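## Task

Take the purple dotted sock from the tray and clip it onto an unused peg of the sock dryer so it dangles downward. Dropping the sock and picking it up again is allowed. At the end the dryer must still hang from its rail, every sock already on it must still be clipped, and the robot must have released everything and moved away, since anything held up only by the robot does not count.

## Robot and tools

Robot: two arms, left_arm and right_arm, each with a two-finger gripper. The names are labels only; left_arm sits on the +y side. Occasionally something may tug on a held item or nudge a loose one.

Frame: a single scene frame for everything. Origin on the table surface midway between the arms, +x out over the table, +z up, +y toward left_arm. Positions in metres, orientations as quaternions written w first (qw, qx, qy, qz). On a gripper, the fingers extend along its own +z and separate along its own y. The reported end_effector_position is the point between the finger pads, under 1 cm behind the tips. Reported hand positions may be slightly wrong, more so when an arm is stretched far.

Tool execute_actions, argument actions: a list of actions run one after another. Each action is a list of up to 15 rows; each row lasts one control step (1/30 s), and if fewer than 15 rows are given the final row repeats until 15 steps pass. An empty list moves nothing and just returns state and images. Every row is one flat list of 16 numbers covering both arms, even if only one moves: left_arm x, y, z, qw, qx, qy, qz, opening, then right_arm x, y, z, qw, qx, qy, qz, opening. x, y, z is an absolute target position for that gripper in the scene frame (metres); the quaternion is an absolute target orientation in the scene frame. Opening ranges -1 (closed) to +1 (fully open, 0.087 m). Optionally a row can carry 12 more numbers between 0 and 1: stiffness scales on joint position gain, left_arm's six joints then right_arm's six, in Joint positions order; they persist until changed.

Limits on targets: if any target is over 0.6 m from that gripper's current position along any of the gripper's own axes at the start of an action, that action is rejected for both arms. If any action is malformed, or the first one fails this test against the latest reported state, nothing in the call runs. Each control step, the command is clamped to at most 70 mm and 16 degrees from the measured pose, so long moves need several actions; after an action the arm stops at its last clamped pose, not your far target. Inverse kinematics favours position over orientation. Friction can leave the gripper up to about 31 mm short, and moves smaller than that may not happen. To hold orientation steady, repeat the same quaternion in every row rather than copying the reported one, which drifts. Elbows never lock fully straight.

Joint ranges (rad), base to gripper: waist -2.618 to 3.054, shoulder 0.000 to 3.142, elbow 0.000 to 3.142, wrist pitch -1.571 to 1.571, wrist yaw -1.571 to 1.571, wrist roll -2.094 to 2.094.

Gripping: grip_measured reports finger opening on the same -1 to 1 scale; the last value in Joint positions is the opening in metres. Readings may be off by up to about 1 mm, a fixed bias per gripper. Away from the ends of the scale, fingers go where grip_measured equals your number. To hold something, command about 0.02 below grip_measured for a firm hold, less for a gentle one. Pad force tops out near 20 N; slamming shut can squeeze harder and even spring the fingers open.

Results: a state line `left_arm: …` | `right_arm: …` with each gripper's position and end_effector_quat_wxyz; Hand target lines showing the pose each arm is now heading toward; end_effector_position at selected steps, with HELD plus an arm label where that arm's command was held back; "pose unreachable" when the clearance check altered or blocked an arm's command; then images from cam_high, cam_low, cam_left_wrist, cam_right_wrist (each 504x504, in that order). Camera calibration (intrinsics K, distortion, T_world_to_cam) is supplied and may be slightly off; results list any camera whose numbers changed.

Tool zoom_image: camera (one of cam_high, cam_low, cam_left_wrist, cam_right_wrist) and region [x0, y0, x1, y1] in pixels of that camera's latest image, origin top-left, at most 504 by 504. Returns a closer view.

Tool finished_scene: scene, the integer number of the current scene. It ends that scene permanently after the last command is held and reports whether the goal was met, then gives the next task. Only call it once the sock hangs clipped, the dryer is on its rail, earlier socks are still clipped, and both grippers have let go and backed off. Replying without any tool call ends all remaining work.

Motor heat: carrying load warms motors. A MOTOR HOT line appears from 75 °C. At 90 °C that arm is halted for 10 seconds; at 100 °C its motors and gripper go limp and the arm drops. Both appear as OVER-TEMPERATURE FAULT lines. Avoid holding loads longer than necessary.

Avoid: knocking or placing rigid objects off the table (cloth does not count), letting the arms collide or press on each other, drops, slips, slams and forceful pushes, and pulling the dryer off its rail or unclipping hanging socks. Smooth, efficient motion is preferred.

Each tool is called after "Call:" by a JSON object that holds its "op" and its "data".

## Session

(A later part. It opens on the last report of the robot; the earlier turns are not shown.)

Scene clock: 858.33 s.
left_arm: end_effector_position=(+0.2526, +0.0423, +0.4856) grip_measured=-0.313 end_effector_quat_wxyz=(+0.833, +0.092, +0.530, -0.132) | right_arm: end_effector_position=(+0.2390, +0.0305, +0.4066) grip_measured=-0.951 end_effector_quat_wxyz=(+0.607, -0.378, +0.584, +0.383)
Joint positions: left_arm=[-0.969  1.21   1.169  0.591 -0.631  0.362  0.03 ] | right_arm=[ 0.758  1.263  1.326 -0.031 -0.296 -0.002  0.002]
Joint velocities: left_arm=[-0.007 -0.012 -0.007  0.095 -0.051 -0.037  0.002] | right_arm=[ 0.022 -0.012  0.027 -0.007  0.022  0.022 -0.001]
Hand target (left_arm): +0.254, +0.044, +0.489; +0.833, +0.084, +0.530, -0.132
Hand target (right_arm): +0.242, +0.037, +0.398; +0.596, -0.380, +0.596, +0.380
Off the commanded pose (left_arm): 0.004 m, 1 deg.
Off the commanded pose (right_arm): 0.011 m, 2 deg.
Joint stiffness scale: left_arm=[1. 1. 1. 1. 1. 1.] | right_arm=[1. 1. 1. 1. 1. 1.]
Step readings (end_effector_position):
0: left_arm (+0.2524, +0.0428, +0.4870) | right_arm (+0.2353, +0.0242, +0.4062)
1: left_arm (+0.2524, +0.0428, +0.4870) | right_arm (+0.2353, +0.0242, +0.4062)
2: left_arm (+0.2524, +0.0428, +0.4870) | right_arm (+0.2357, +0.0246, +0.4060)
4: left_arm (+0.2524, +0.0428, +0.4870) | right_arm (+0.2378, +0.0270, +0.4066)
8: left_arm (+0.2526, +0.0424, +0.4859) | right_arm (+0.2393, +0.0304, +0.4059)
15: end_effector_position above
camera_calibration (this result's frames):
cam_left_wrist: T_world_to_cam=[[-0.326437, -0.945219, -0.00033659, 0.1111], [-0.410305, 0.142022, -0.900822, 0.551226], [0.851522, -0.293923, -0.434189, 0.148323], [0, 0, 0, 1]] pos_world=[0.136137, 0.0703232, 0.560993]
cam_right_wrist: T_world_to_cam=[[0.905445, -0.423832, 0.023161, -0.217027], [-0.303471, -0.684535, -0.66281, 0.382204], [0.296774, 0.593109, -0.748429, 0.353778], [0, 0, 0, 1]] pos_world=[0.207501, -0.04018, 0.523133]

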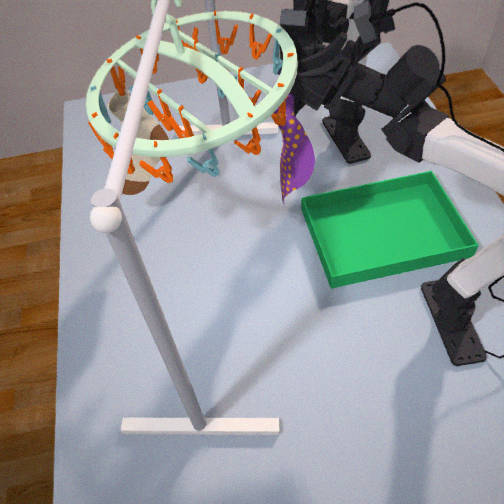

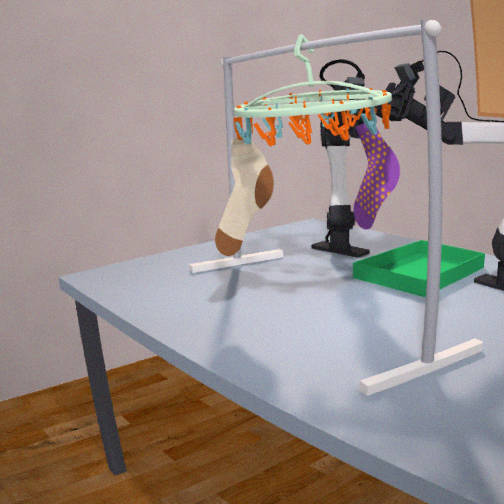

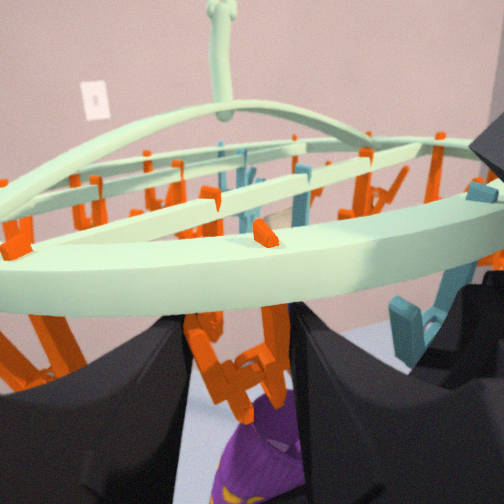

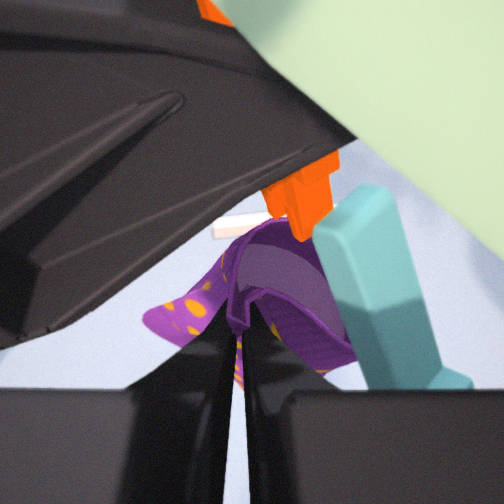

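Call:
{"op": "execute_actions", "data": {"actions": [[[0.254,0.044,0.489,0.833,0.084,0.53,-0.1315,-0.4,0.242,0.035,0.403,0.596,-0.38,0.596,0.38,-1],[0.254,0.044,0.489,0.833,0.084,0.53,-0.1315,-0.4,0.242,0.035,0.408,0.596,-0.38,0.596,0.38,-1],[0.254,0.044,0.489,0.833,0.084,0.53,-0.1315,-0.4,0.242,0.035,0.412,0.596,-0.38,0.596,0.38,-1],[0.254,0.044,0.489,0.833,0.084,0.53,-0.1315,-0.4,0.242,0.035,0.415,0.596,-0.38,0.596,0.38,-1]]]}}

Call:
{"op": "zoom_image", "data": {"camera": "cam_left_wrist", "region": [170, 330, 370, 504]}}

Call:
{"op": "zoom_image", "data": {"camera": "cam_right_wrist", "region": [220, 130, 400, 310]}}

Scene clock: 870.80 s.
left_arm: end_effector_position=(+0.2524, +0.0422, +0.4863) grip_measured=-0.313 end_effector_quat_wxyz=(+0.834, +0.091, +0.528, -0.133) | right_arm: end_effector_position=(+0.2381, +0.0295, +0.4210) grip_measured=-0.951 end_effector_quat_wxyz=(+0.604, -0.379, +0.587, +0.382)
Joint positions: left_arm=[-0.969  1.21   1.169  0.594 -0.63   0.362  0.03 ] | right_arm=[ 0.758  1.279  1.406 -0.103 -0.296 -0.002  0.002]
Joint velocities: left_arm=[-0.007 -0.007 -0.007  0.037 -0.022 -0.022  0.   ] | right_arm=[ 0.002 -0.017  0.002 -0.066 -0.007  0.037 -0.001]
Hand target (left_arm): +0.254, +0.044, +0.489; +0.833, +0.084, +0.530, -0.132
Hand target (right_arm): +0.242, +0.035, +0.415; +0.596, -0.380, +0.596, +0.380
Off the commanded pose (left_arm): 0.004 m, 1 deg.
Off the commanded pose (right_arm): 0.009 m, 1 deg.
Joint stiffness scale: left_arm=[1. 1. 1. 1. 1. 1.] | right_arm=[1. 1. 1. 1. 1. 1.]
Step readings (end_effector_position):
0: left_arm (+0.2526, +0.0423, +0.4856) | right_arm (+0.2390, +0.0305, +0.4066)
1: left_arm (+0.2526, +0.0423, +0.4856) | right_arm (+0.2388, +0.0303, +0.4071)
2: left_arm (+0.2526, +0.0423, +0.4856) | right_arm (+0.2388, +0.0302, +0.4081)
4: left_arm (+0.2526, +0.0423, +0.4856) | right_arm (+0.2392, +0.0307, +0.4146)
8: left_arm (+0.2524, +0.0422, +0.4863) | right_arm (+0.2386, +0.0301, +0.4238)
15: end_effector_position above
camera_calibration (this result's frames):
cam_left_wrist: T_world_to_cam=[[-0.327972, -0.944687, 0.000877593, 0.110709], [-0.4079, 0.140775, -0.902108, 0.551856], [0.852087, -0.296224, -0.431508, 0.147462], [0, 0, 0, 1]] pos_world=[0.135761, 0.0705799, 0.561368]
cam_right_wrist: T_world_to_cam=[[0.905573, -0.423696, 0.0204722, -0.215846], [-0.307218, -0.688372, -0.657085, 0.389359], [0.292497, 0.588749, -0.753538, 0.368756], [0, 0, 0, 1]] pos_world=[0.207222, -0.0405335, 0.538132]

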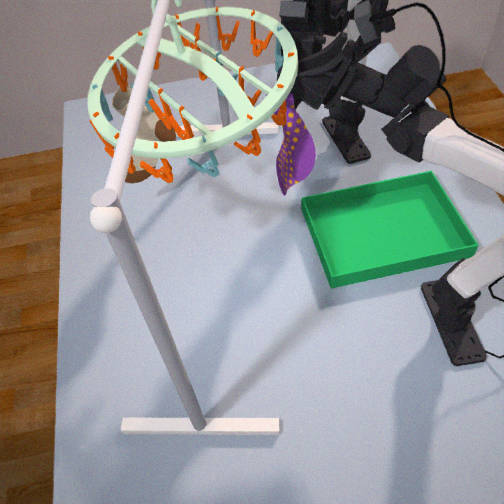

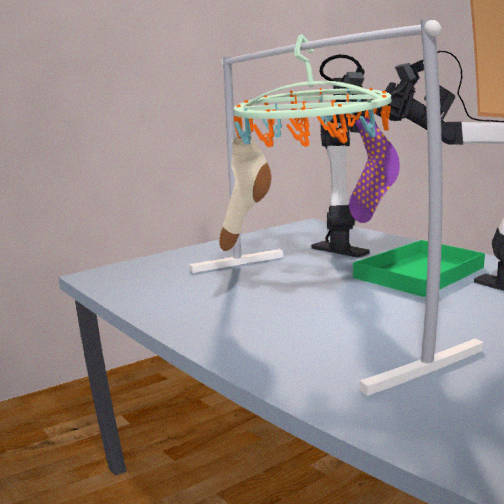

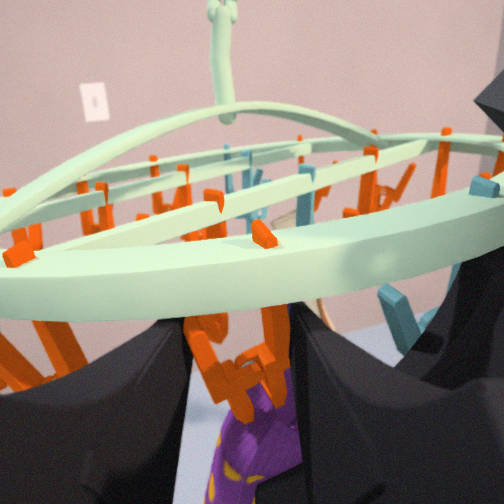

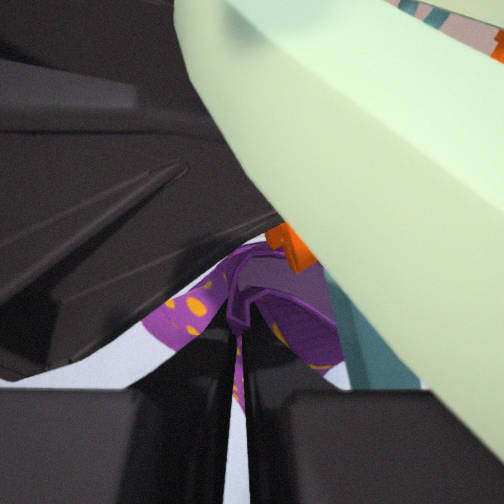

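Region (170, 330, 370, 504) of cam_left_wrist's 504x504 image, scaled by 2.520, with more detail than that image has; it fills the top 438 rows of this view, and the rest is white.

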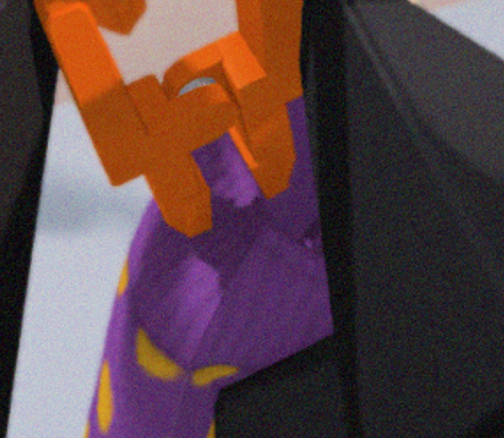

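Region (220, 130, 400, 310) of cam_right_wrist's 504x504 image, scaled by 2.800, with more detail than that image has.

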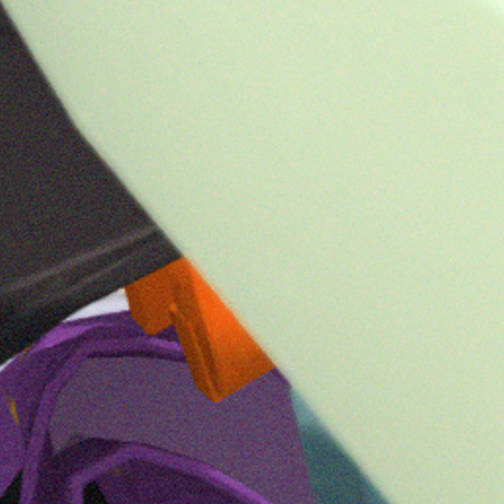

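Call:
{"op": "execute_actions", "data": {"actions": [[[0.254,0.044,0.489,0.833,0.084,0.53,-0.1315,-0.4,0.240,0.031,0.412,0.596,-0.38,0.596,0.38,-1],[0.254,0.044,0.489,0.833,0.084,0.53,-0.1315,-0.4,0.240,0.030,0.406,0.596,-0.38,0.596,0.38,-1],[0.254,0.044,0.489,0.833,0.084,0.53,-0.1315,-0.4,0.240,0.029,0.400,0.596,-0.38,0.596,0.38,-1],[0.254,0.044,0.489,0.833,0.084,0.53,-0.1315,-0.4,0.240,0.028,0.395,0.596,-0.38,0.596,0.38,-1],[0.254,0.044,0.489,0.833,0.084,0.53,-0.1315,-0.4,0.240,0.027,0.391,0.596,-0.38,0.596,0.38,-1]]]}}

Call:
{"op": "zoom_image", "data": {"camera": "cam_left_wrist", "region": [170, 330, 370, 504]}}

Call:
{"op": "zoom_image", "data": {"camera": "cam_right_wrist", "region": [220, 130, 400, 310]}}

Scene clock: 884.73 s.
left_arm: end_effector_position=(+0.2539, +0.0420, +0.4813) grip_measured=-0.313 end_effector_quat_wxyz=(+0.829, +0.098, +0.536, -0.124) | right_arm: end_effector_position=(+0.2394, +0.0323, +0.3973) grip_measured=-0.951 end_effector_quat_wxyz=(+0.599, -0.383, +0.591, +0.382)
Joint positions: left_arm=[-0.969  1.21   1.169  0.571 -0.636  0.367  0.03 ] | right_arm=[ 0.758  1.269  1.314 -0.036 -0.302 -0.004  0.002]
Joint velocities: left_arm=[-0.007 -0.007  0.002 -0.007 -0.037  0.095 -0.   ] | right_arm=[ 0.002  0.002  0.012 -0.037 -0.037  0.066  0.   ]
Hand target (left_arm): +0.254, +0.044, +0.489; +0.833, +0.084, +0.530, -0.132
Hand target (right_arm): +0.240, +0.027, +0.391; +0.596, -0.380, +0.596, +0.380
Off the commanded pose (left_arm): 0.008 m, 2 deg.
Off the commanded pose (right_arm): 0.008 m, 1 deg.
Joint stiffness scale: left_arm=[1. 1. 1. 1. 1. 1.] | right_arm=[1. 1. 1. 1. 1. 1.]
Step readings (end_effector_position):
0: left_arm (+0.2524, +0.0422, +0.4863) | right_arm (+0.2379, +0.0293, +0.4198)
1: left_arm (+0.2524, +0.0422, +0.4863) | right_arm (+0.2379, +0.0293, +0.4198)
2: left_arm (+0.2524, +0.0422, +0.4863) | right_arm (+0.2381, +0.0295, +0.4192)
4: left_arm (+0.2524, +0.0422, +0.4863) | right_arm (+0.2389, +0.0304, +0.4141)
8: left_arm (+0.2535, +0.0422, +0.4829) | right_arm (+0.2394, +0.0314, +0.3960)
15: end_effector_position above
camera_calibration (this result's frames):
cam_left_wrist: T_world_to_cam=[[-0.320658, -0.947058, -0.0161121, 0.117411], [-0.421238, 0.157818, -0.893114, 0.546268], [0.848373, -0.279597, -0.449542, 0.152906], [0, 0, 0, 1]] pos_world=[0.138036, 0.0677364, 0.558509]
cam_right_wrist: T_world_to_cam=[[0.908273, -0.417963, 0.0186375, -0.215444], [-0.307909, -0.697947, -0.646578, 0.372447], [0.283253, 0.58153, -0.76262, 0.354824], [0, 0, 0, 1]] pos_world=[0.209857, -0.0364406, 0.515427]

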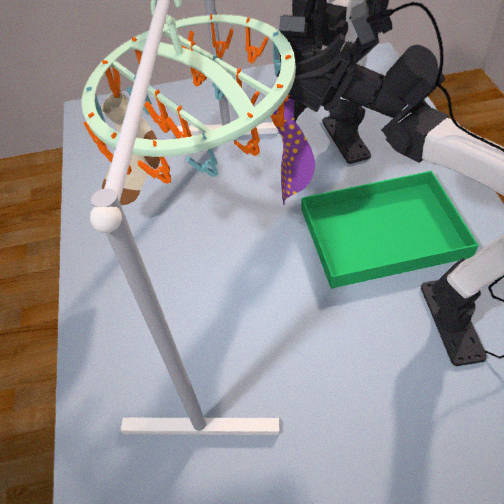

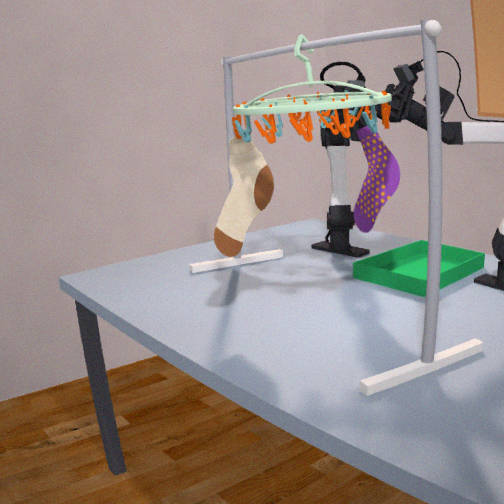

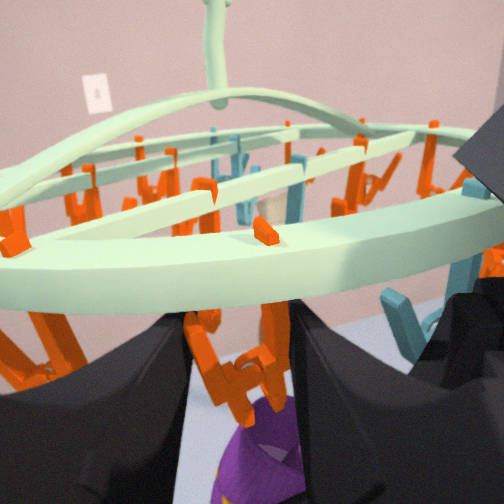

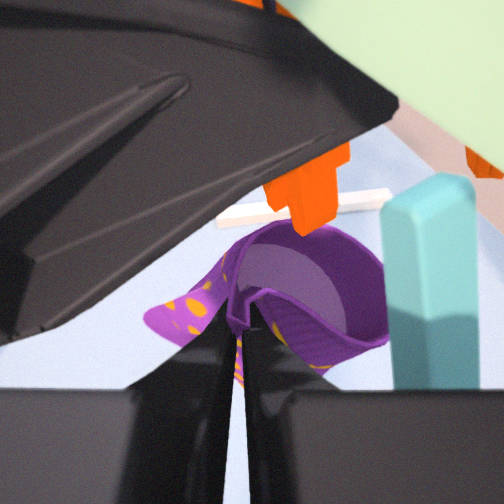

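Region (170, 330, 370, 504) of cam_left_wrist's 504x504 image, scaled by 2.520, with more detail than that image has; it fills the top 438 rows of this view, and the rest is white.

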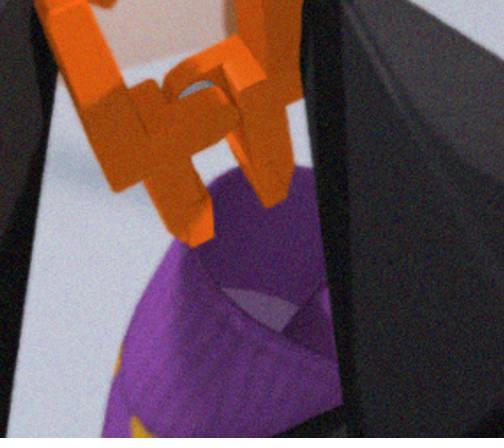

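Region (220, 130, 400, 310) of cam_right_wrist's 504x504 image, scaled by 2.800, with more detail than that image has.

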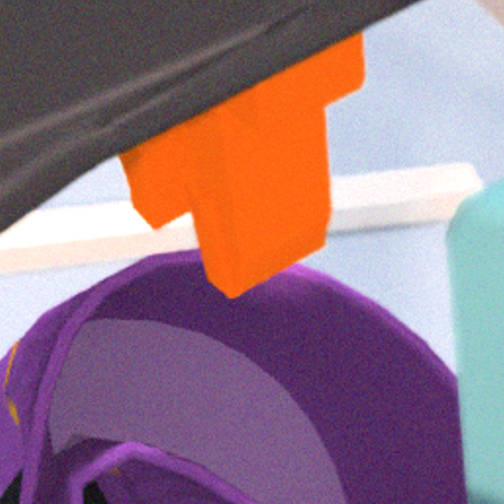

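Call:
{"op": "execute_actions", "data": {"actions": [[[0.254,0.044,0.489,0.833,0.084,0.53,-0.1315,-0.4,0.238,0.027,0.390,0.596,-0.38,0.596,0.38,-1],[0.254,0.044,0.489,0.833,0.084,0.53,-0.1315,-0.4,0.236,0.023,0.388,0.596,-0.38,0.596,0.38,-1],[0.254,0.044,0.489,0.833,0.084,0.53,-0.1315,-0.4,0.234,0.019,0.386,0.596,-0.38,0.596,0.38,-1],[0.254,0.044,0.489,0.833,0.084,0.53,-0.1315,-0.4,0.232,0.015,0.384,0.596,-0.38,0.596,0.38,-1],[0.254,0.044,0.489,0.833,0.084,0.53,-0.1315,-0.4,0.231,0.012,0.382,0.608,-0.371,0.583,0.388,-1],[0.254,0.044,0.489,0.833,0.084,0.53,-0.1315,-0.4,0.231,0.012,0.380,0.621,-0.363,0.569,0.396,-1],[0.254,0.044,0.489,0.833,0.084,0.53,-0.1315,-0.4,0.231,0.012,0.380,0.633,-0.354,0.556,0.403,-1],[0.254,0.044,0.489,0.833,0.084,0.53,-0.1315,-0.4,0.231,0.012,0.380,0.645,-0.345,0.542,0.411,-1],[0.254,0.044,0.489,0.833,0.084,0.53,-0.1315,-0.4,0.231,0.012,0.380,0.657,-0.336,0.528,0.419,-1],[0.254,0.044,0.489,0.833,0.084,0.53,-0.1315,-0.4,0.231,0.012,0.380,0.669,-0.327,0.5135,0.4263,-1]],[[0.254,0.044,0.489,0.833,0.084,0.53,-0.1315,-0.4,0.231,0.012,0.380,0.669,-0.327,0.5135,0.4263,-1]]]}}

Scene clock: 901.60 s.
left_arm: end_effector_position=(+0.2534, +0.0418, +0.4828) grip_measured=-0.313 end_effector_quat_wxyz=(+0.831, +0.096, +0.533, -0.128) | right_arm: end_effector_position=(+0.2286, +0.0137, +0.3852) grip_measured=-0.951 end_effector_quat_wxyz=(+0.670, -0.330, +0.511, +0.426)
Joint positions: left_arm=[-0.969  1.21   1.169  0.578 -0.633  0.365  0.03 ] | right_arm=[ 0.735  1.136  0.922  0.491 -0.311  0.08   0.002]
Joint velocities: left_arm=[-0.022 -0.002  0.007 -0.022 -0.007  0.037  0.001] | right_arm=[ 0.022  0.002  0.002 -0.066  0.037 -0.095  0.   ]
Hand target (left_arm): +0.254, +0.044, +0.489; +0.833, +0.084, +0.530, -0.132
Hand target (right_arm): +0.231, +0.012, +0.380; +0.669, -0.328, +0.514, +0.426
Off the commanded pose (left_arm): 0.007 m, 2 deg.
Off the commanded pose (right_arm): 0.006 m, 0 deg.
Joint stiffness scale: left_arm=[1. 1. 1. 1. 1. 1.] | right_arm=[1. 1. 1. 1. 1. 1.]
Step readings (end_effector_position; steps 1 to 15: 1st action; 16 to 30: 2nd action):
0: left_arm (+0.2539, +0.0420, +0.4813) | right_arm (+0.2393, +0.0324, +0.3976)
1: left_arm (+0.2539, +0.0420, +0.4813) | right_arm (+0.2394, +0.0325, +0.3972)
2: left_arm (+0.2539, +0.0420, +0.4813) | right_arm (+0.2390, +0.0321, +0.3966)
4: left_arm (+0.2539, +0.0420, +0.4813) | right_arm (+0.2361, +0.0286, +0.3921)
8: left_arm (+0.2538, +0.0419, +0.4813) | right_arm (+0.2299, +0.0156, +0.3765)
15: left_arm (+0.2534, +0.0418, +0.4826) | right_arm (+0.2303, +0.0141, +0.3510)
16: left_arm (+0.2534, +0.0418, +0.4826) | right_arm (+0.2303, +0.0143, +0.3544)
17: left_arm (+0.2534, +0.0418, +0.4827) | right_arm (+0.2302, +0.0144, +0.3591)
19: left_arm (+0.2534, +0.0418, +0.4828) | right_arm (+0.2299, +0.0144, +0.3685)
23: left_arm (+0.2534, +0.0418, +0.4828) | right_arm (+0.2292, +0.0141, +0.3793)
30: end_effector_position above
camera_calibration (this result's frames):
cam_left_wrist: T_world_to_cam=[[-0.324285, -0.945897, -0.0108786, 0.115437], [-0.41677, 0.153187, -0.896011, 0.54794], [0.849201, -0.286029, -0.443898, 0.151307], [0, 0, 0, 1]] pos_world=[0.137309, 0.068532, 0.559381]
cam_right_wrist: T_world_to_cam=[[0.905223, -0.42458, 0.0174197, -0.211947], [-0.231503, -0.527121, -0.817649, 0.394459], [0.35634, 0.736122, -0.575453, 0.268602], [0, 0, 0, 1]] pos_world=[0.187464, -0.0797853, 0.480789]

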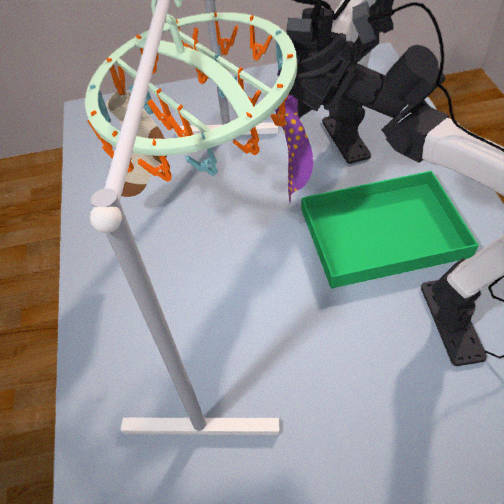

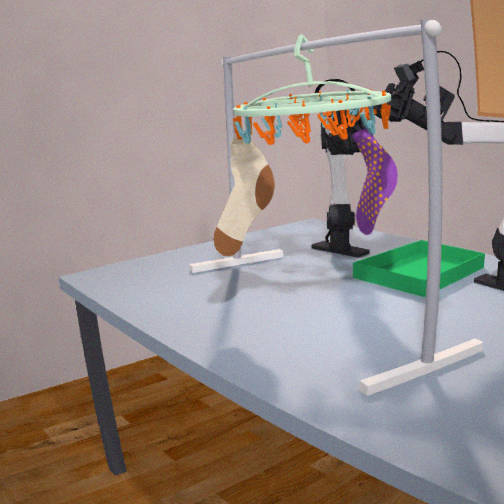

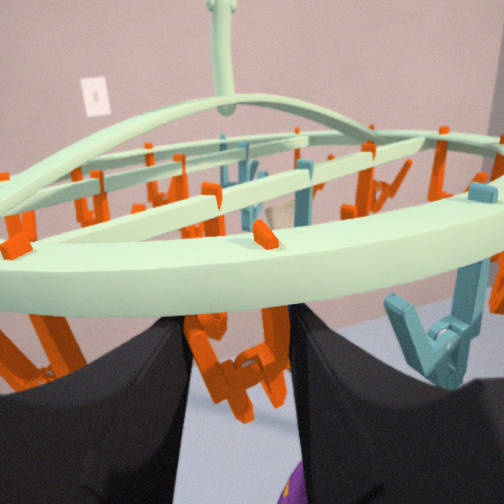

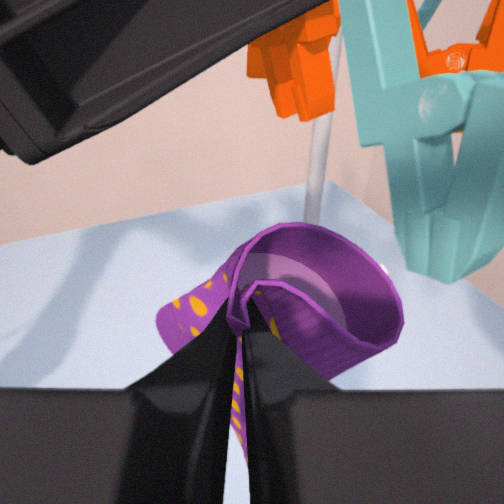

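Call:
{"op": "zoom_image", "data": {"camera": "cam_right_wrist", "region": [220, 40, 420, 240]}}

Region (220, 40, 420, 240) of cam_right_wrist's 504x504 image, scaled by 2.520, with more detail than that image has.

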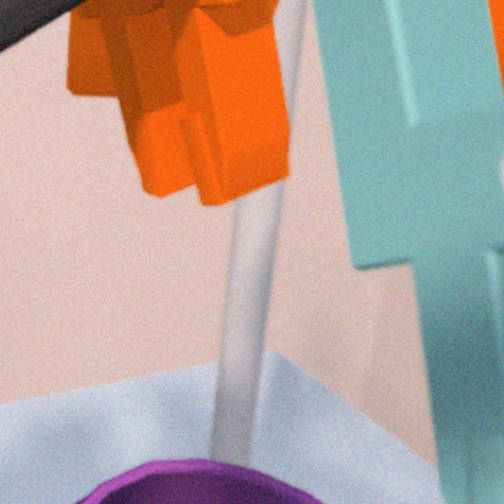

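Call:
{"op": "execute_actions", "data": {"actions": [[[0.254,0.044,0.489,0.833,0.084,0.53,-0.1315,-0.4,0.233,0.017,0.380,0.669,-0.327,0.5135,0.4263,-1],[0.254,0.044,0.489,0.833,0.084,0.53,-0.1315,-0.4,0.235,0.021,0.380,0.669,-0.327,0.5135,0.4263,-1],[0.254,0.044,0.489,0.833,0.084,0.53,-0.1315,-0.4,0.238,0.025,0.380,0.669,-0.327,0.5135,0.4263,-1],[0.254,0.044,0.489,0.833,0.084,0.53,-0.1315,-0.4,0.240,0.029,0.380,0.669,-0.327,0.5135,0.4263,-1],[0.254,0.044,0.489,0.833,0.084,0.53,-0.1315,-0.4,0.242,0.032,0.380,0.669,-0.327,0.5135,0.4263,-1],[0.254,0.044,0.489,0.833,0.084,0.53,-0.1315,-0.4,0.244,0.035,0.380,0.669,-0.327,0.5135,0.4263,-1]]]}}

Call:
{"op": "zoom_image", "data": {"camera": "cam_left_wrist", "region": [170, 330, 370, 504]}}

Scene clock: 919.23 s.
left_arm: end_effector_position=(+0.2533, +0.0418, +0.4829) grip_measured=-0.313 end_effector_quat_wxyz=(+0.831, +0.096, +0.533, -0.128) | right_arm: end_effector_position=(+0.2433, +0.0303, +0.3725) grip_measured=-0.951 end_effector_quat_wxyz=(+0.663, -0.330, +0.521, +0.424)
Joint positions: left_arm=[-0.969  1.21   1.169  0.578 -0.632  0.365  0.03 ] | right_arm=[ 0.74   1.224  0.946  0.531 -0.301  0.081  0.002]
Joint velocities: left_arm=[-0.022 -0.007 -0.002  0.066 -0.022  0.007  0.001] | right_arm=[-0.012 -0.007 -0.027 -0.022 -0.037 -0.007 -0.001]
Hand target (left_arm): +0.254, +0.044, +0.489; +0.833, +0.084, +0.530, -0.132
Hand target (right_arm): +0.244, +0.035, +0.380; +0.669, -0.327, +0.514, +0.426
Off the commanded pose (left_arm): 0.007 m, 2 deg.
Off the commanded pose (right_arm): 0.009 m, 1 deg.
Joint stiffness scale: left_arm=[1. 1. 1. 1. 1. 1.] | right_arm=[1. 1. 1. 1. 1. 1.]
Step readings (end_effector_position):
0: left_arm (+0.2533, +0.0418, +0.4829) | right_arm (+0.2285, +0.0137, +0.3865)
1: left_arm (+0.2533, +0.0418, +0.4829) | right_arm (+0.2285, +0.0136, +0.3867)
2: left_arm (+0.2533, +0.0418, +0.4829) | right_arm (+0.2286, +0.0138, +0.3868)
4: left_arm (+0.2533, +0.0418, +0.4829) | right_arm (+0.2307, +0.0160, +0.3863)
8: left_arm (+0.2533, +0.0418, +0.4829) | right_arm (+0.2401, +0.0268, +0.3780)
15: end_effector_position above
camera_calibration (this result's frames):
cam_left_wrist: T_world_to_cam=[[-0.324591, -0.945793, -0.0107792, 0.115418], [-0.416396, 0.153118, -0.896197, 0.548015], [0.849268, -0.286409, -0.443525, 0.151192], [0, 0, 0, 1]] pos_world=[0.137252, 0.0685529, 0.559431]
cam_right_wrist: T_world_to_cam=[[0.903762, -0.42798, 0.00684047, -0.213629], [-0.248784, -0.538225, -0.805245, 0.396126], [0.348311, 0.726049, -0.592902, 0.252593], [0, 0, 0, 1]] pos_world=[0.203639, -0.0616186, 0.470203]

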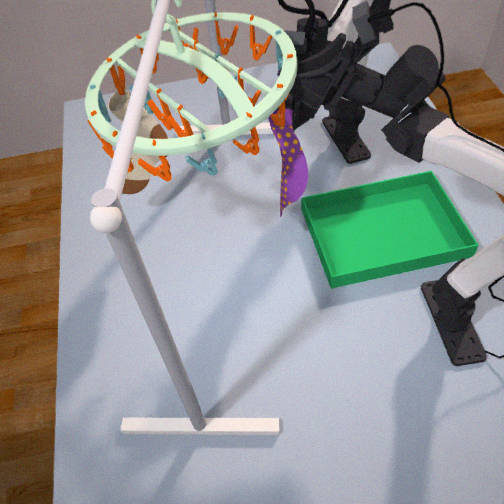

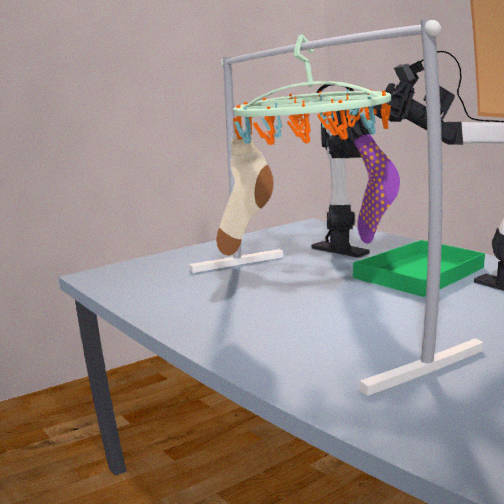

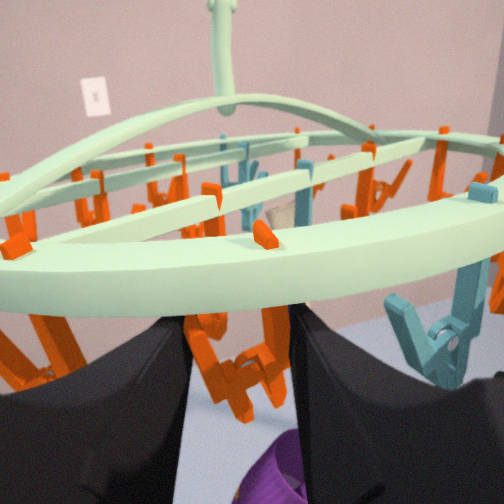

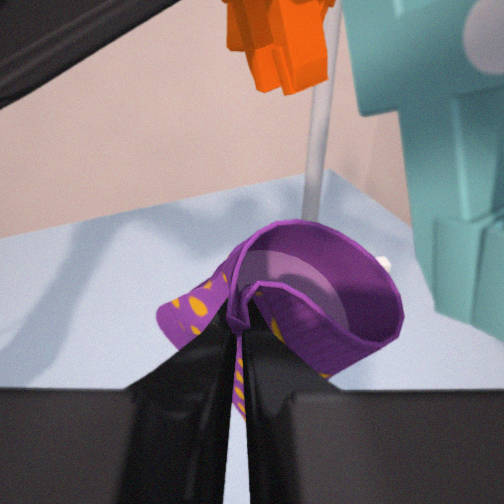

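Region (170, 330, 370, 504) of cam_left_wrist's 504x504 image, scaled by 2.520, with more detail than that image has; it fills the top 438 rows of this view, and the rest is white.

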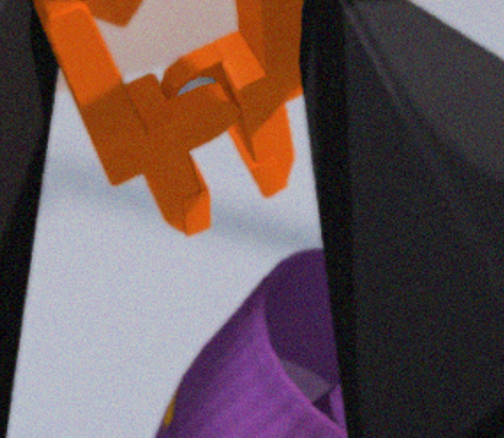

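Call:
{"op": "execute_actions", "data": {"actions": [[[0.254,0.044,0.489,0.833,0.084,0.53,-0.1315,-0.4,0.245,0.037,0.380,0.669,-0.327,0.5135,0.4263,-1],[0.254,0.044,0.489,0.833,0.084,0.53,-0.1315,-0.4,0.245,0.039,0.382,0.669,-0.327,0.5135,0.4263,-1],[0.254,0.044,0.489,0.833,0.084,0.53,-0.1315,-0.4,0.245,0.041,0.384,0.669,-0.327,0.5135,0.4263,-1],[0.254,0.044,0.489,0.833,0.084,0.53,-0.1315,-0.4,0.245,0.042,0.386,0.669,-0.327,0.5135,0.4263,-1]]]}}

Call:
{"op": "zoom_image", "data": {"camera": "cam_left_wrist", "region": [170, 330, 370, 504]}}

Scene clock: 928.60 s.
left_arm: end_effector_position=(+0.2533, +0.0418, +0.4829) grip_measured=-0.313 end_effector_quat_wxyz=(+0.831, +0.096, +0.533, -0.128) | right_arm: end_effector_position=(+0.2417, +0.0352, +0.3907) grip_measured=-0.951 end_effector_quat_wxyz=(+0.673, -0.325, +0.507, +0.429)
Joint positions: left_arm=[-0.969  1.21   1.169  0.578 -0.632  0.365  0.03 ] | right_arm=[ 0.757  1.238  0.992  0.535 -0.286  0.081  0.002]
Joint velocities: left_arm=[-0.012 -0.002 -0.022 -0.007 -0.022 -0.066 -0.001] | right_arm=[-0.012  0.007 -0.022  0.022 -0.007 -0.007  0.   ]
Hand target (left_arm): +0.254, +0.044, +0.489; +0.833, +0.084, +0.530, -0.132
Hand target (right_arm): +0.245, +0.042, +0.386; +0.669, -0.327, +0.513, +0.426
Off the commanded pose (left_arm): 0.007 m, 2 deg.
Off the commanded pose (right_arm): 0.009 m, 1 deg.
Joint stiffness scale: left_arm=[1. 1. 1. 1. 1. 1.] | right_arm=[1. 1. 1. 1. 1. 1.]
Step readings (end_effector_position):
0: left_arm (+0.2533, +0.0418, +0.4829) | right_arm (+0.2434, +0.0302, +0.3733)
1: left_arm (+0.2533, +0.0418, +0.4829) | right_arm (+0.2433, +0.0303, +0.3734)
2: left_arm (+0.2533, +0.0418, +0.4829) | right_arm (+0.2432, +0.0305, +0.3743)
4: left_arm (+0.2533, +0.0418, +0.4829) | right_arm (+0.2427, +0.0331, +0.3799)
8: left_arm (+0.2533, +0.0418, +0.4829) | right_arm (+0.2412, +0.0355, +0.3899)
15: end_effector_position above
camera_calibration (this result's frames):
cam_left_wrist: T_world_to_cam=[[-0.324591, -0.945793, -0.0107792, 0.115418], [-0.416396, 0.153118, -0.896197, 0.548015], [0.849268, -0.286409, -0.443525, 0.151192], [0, 0, 0, 1]] pos_world=[0.137252, 0.0685529, 0.559431]
cam_right_wrist: T_world_to_cam=[[0.904433, -0.426403, 0.0134401, -0.212957], [-0.230606, -0.515153, -0.825493, 0.415716], [0.358916, 0.743504, -0.564252, 0.246024], [0, 0, 0, 1]] pos_world=[0.20017, -0.0595689, 0.484852]

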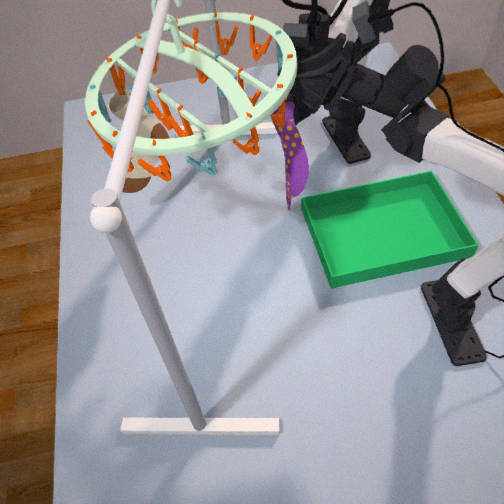

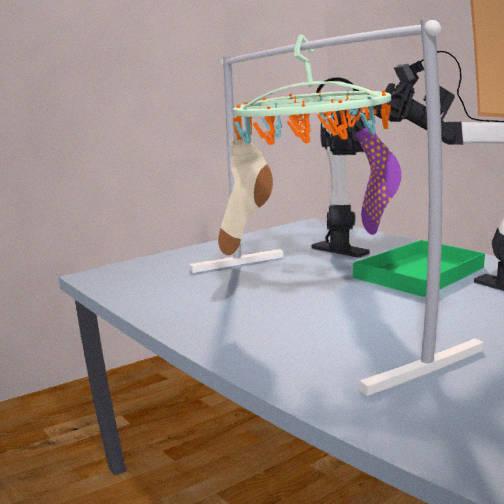

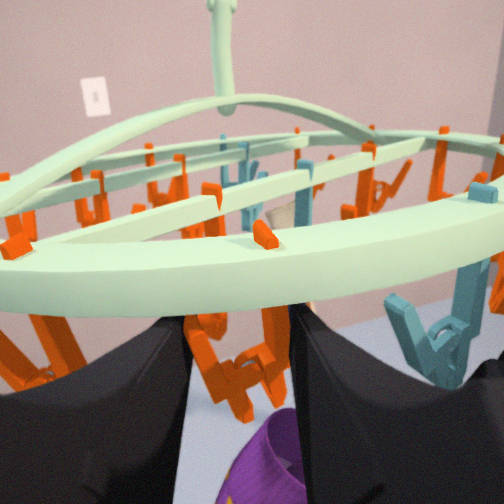

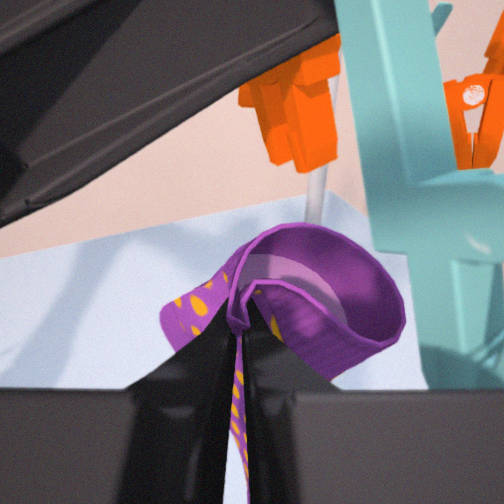

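Region (170, 330, 370, 504) of cam_left_wrist's 504x504 image, scaled by 2.520, with more detail than that image has; it fills the top 438 rows of this view, and the rest is white.

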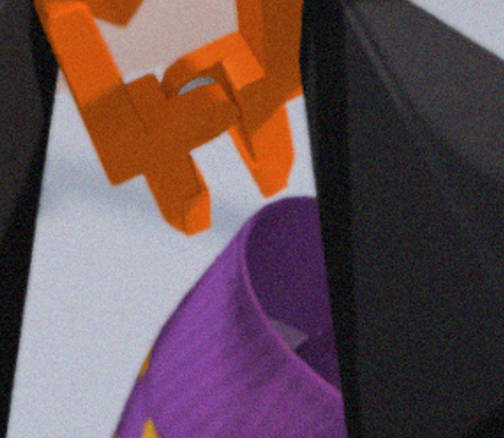

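Call:
{"op": "execute_actions", "data": {"actions": [[[0.244,0.044,0.489,0.833,0.084,0.53,-0.1315,-0.4,0.244,0.041,0.388,0.669,-0.327,0.5135,0.4263,-1]]]}}

Scene clock: 935.83 s.
left_arm: end_effector_position=(+0.2472, +0.0379, +0.4842) grip_measured=-0.313 end_effector_quat_wxyz=(+0.831, +0.096, +0.532, -0.133) | right_arm: end_effector_position=(+0.2419, +0.0351, +0.3907) grip_measured=-0.951 end_effector_quat_wxyz=(+0.673, -0.325, +0.508, +0.428)
Joint positions: left_arm=[-0.995  1.21   1.169  0.589 -0.649  0.372  0.03 ] | right_arm=[ 0.757  1.238  0.992  0.534 -0.285  0.081  0.002]
Joint velocities: left_arm=[-0.002 -0.007 -0.017 -0.037 -0.007  0.022 -0.   ] | right_arm=[ 0.007 -0.007 -0.002 -0.007  0.037  0.081  0.   ]
Hand target (left_arm): +0.244, +0.044, +0.489; +0.833, +0.084, +0.531, -0.132
Hand target (right_arm): +0.244, +0.041, +0.388; +0.669, -0.327, +0.513, +0.426
Off the commanded pose (left_arm): 0.008 m, 1 deg.
Off the commanded pose (right_arm): 0.007 m, 1 deg.
Joint stiffness scale: left_arm=[1. 1. 1. 1. 1. 1.] | right_arm=[1. 1. 1. 1. 1. 1.]
Step readings (end_effector_position):
0: left_arm (+0.2533, +0.0418, +0.4829) | right_arm (+0.2418, +0.0352, +0.3907)
1: left_arm (+0.2527, +0.0415, +0.4829) | right_arm (+0.2418, +0.0352, +0.3907)
2: left_arm (+0.2510, +0.0399, +0.4829) | right_arm (+0.2419, +0.0351, +0.3907)
4: left_arm (+0.2479, +0.0372, +0.4832) | right_arm (+0.2419, +0.0351, +0.3907)
8: left_arm (+0.2471, +0.0374, +0.4840) | right_arm (+0.2419, +0.0351, +0.3907)
15: end_effector_position above
camera_calibration (this result's frames):
cam_left_wrist: T_world_to_cam=[[-0.332836, -0.942977, -0.00381835, 0.10835], [-0.414522, 0.149946, -0.897601, 0.547545], [0.84699, -0.297171, -0.440792, 0.155451], [0, 0, 0, 1]] pos_world=[0.131367, 0.0662648, 0.560412]
cam_right_wrist: T_world_to_cam=[[0.903972, -0.427394, 0.0130185, -0.212848], [-0.231582, -0.514954, -0.825344, 0.415828], [0.359451, 0.743073, -0.56448, 0.245946], [0, 0, 0, 1]] pos_world=[0.200302, -0.0595937, 0.484804]

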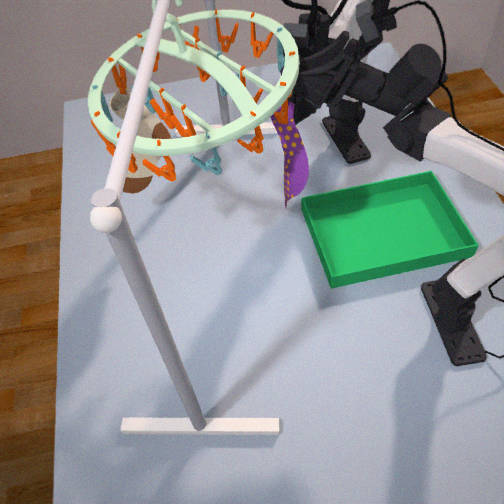

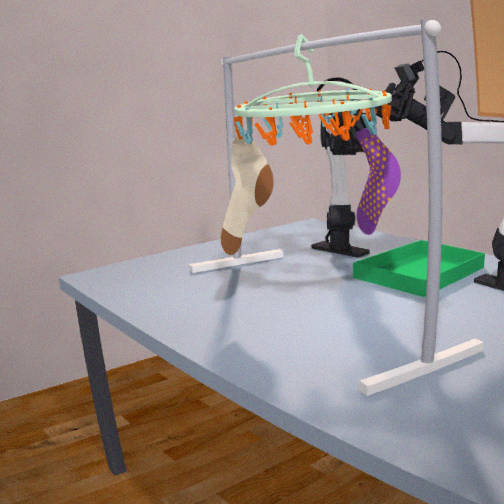

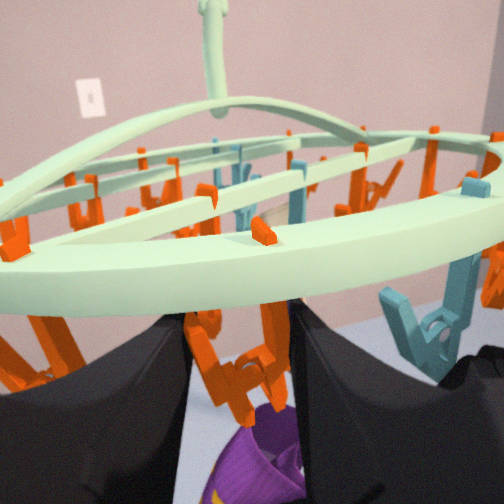

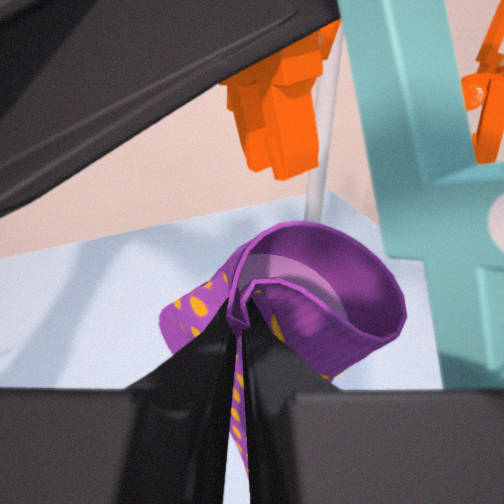

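Call:
{"op": "execute_actions", "data": {"actions": [[[0.248,0.040,0.486,0.833,0.084,0.53,-0.1315,-0.4,0.241,0.040,0.388,0.669,-0.327,0.5135,0.4263,-1],[0.248,0.040,0.486,0.833,0.084,0.53,-0.1315,-0.4,0.238,0.039,0.388,0.669,-0.327,0.5135,0.4263,-1],[0.248,0.040,0.486,0.833,0.084,0.53,-0.1315,-0.4,0.235,0.038,0.388,0.669,-0.327,0.5135,0.4263,-1],[0.248,0.040,0.486,0.833,0.084,0.53,-0.1315,-0.4,0.232,0.038,0.388,0.669,-0.327,0.5135,0.4263,-1]]]}}

Call:
{"op": "zoom_image", "data": {"camera": "cam_left_wrist", "region": [170, 330, 370, 504]}}

Scene clock: 942.70 s.
left_arm: end_effector_position=(+0.2468, +0.0389, +0.4869) grip_measured=-0.314 end_effector_quat_wxyz=(+0.833, +0.091, +0.528, -0.136) | right_arm: end_effector_position=(+0.2360, +0.0405, +0.3876) grip_measured=-0.951 end_effector_quat_wxyz=(+0.669, -0.327, +0.512, +0.429)
Joint positions: left_arm=[-0.995  1.21   1.169  0.603 -0.649  0.373  0.03 ] | right_arm=[ 0.786  1.238  0.992  0.52  -0.26   0.075  0.002]
Joint velocities: left_arm=[-0.002 -0.007  0.012 -0.007  0.007  0.051 -0.   ] | right_arm=[ 0.012  0.002 -0.017  0.022 -0.037 -0.11  -0.001]
Hand target (left_arm): +0.248, +0.040, +0.486; +0.833, +0.084, +0.530, -0.132
Hand target (right_arm): +0.232, +0.038, +0.388; +0.669, -0.327, +0.513, +0.426
Off the commanded pose (left_arm): 0.002 m, 1 deg.
Off the commanded pose (right_arm): 0.005 m, 0 deg.
Joint stiffness scale: left_arm=[1. 1. 1. 1. 1. 1.] | right_arm=[1. 1. 1. 1. 1. 1.]
Step readings (end_effector_position):
0: left_arm (+0.2473, +0.0380, +0.4842) | right_arm (+0.2419, +0.0351, +0.3907)
1: left_arm (+0.2472, +0.0381, +0.4845) | right_arm (+0.2418, +0.0352, +0.3906)
2: left_arm (+0.2472, +0.0382, +0.4848) | right_arm (+0.2412, +0.0357, +0.3904)
4: left_arm (+0.2470, +0.0385, +0.4857) | right_arm (+0.2390, +0.0377, +0.3897)
8: left_arm (+0.2468, +0.0388, +0.4866) | right_arm (+0.2349, +0.0409, +0.3882)
15: end_effector_position above
camera_calibration (this result's frames):
cam_left_wrist: T_world_to_cam=[[-0.332232, -0.943185, 0.00499397, 0.104724], [-0.408398, 0.139079, -0.902147, 0.55076], [0.850196, -0.301761, -0.431401, 0.152172], [0, 0, 0, 1]] pos_world=[0.130346, 0.0680947, 0.56199]
cam_right_wrist: T_world_to_cam=[[0.905421, -0.424433, 0.00831081, -0.203816], [-0.237508, -0.522696, -0.818766, 0.413862], [0.351855, 0.739355, -0.574067, 0.247952], [0, 0, 0, 1]] pos_world=[0.195592, -0.0535067, 0.482892]

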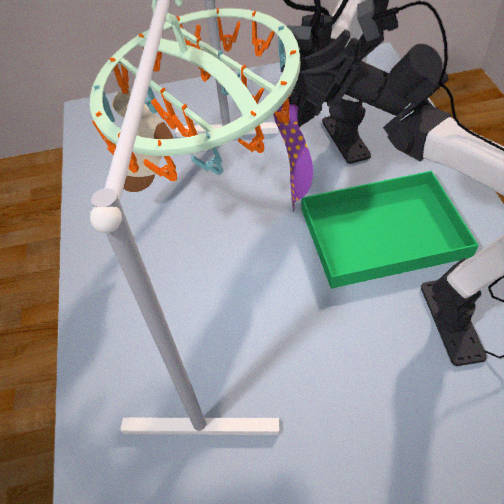

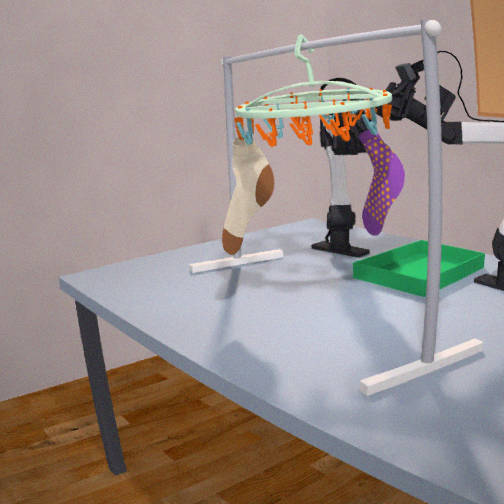

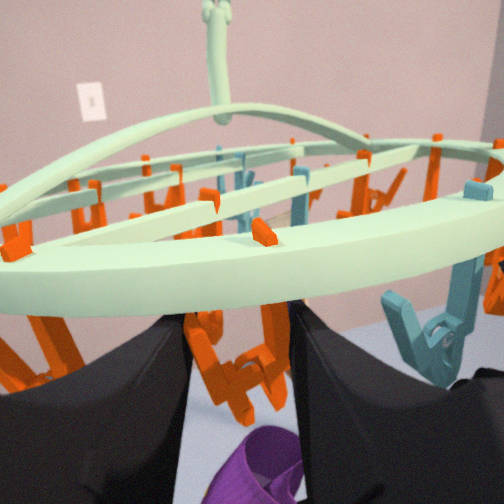

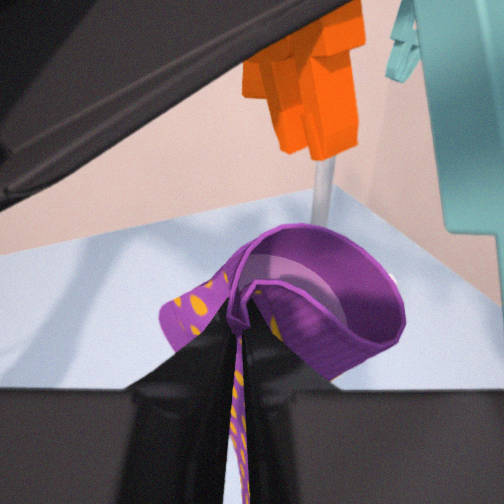

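Region (170, 330, 370, 504) of cam_left_wrist's 504x504 image, scaled by 2.520, with more detail than that image has; it fills the top 438 rows of this view, and the rest is white.

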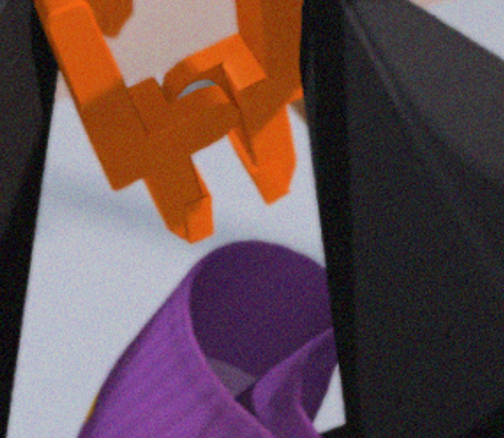

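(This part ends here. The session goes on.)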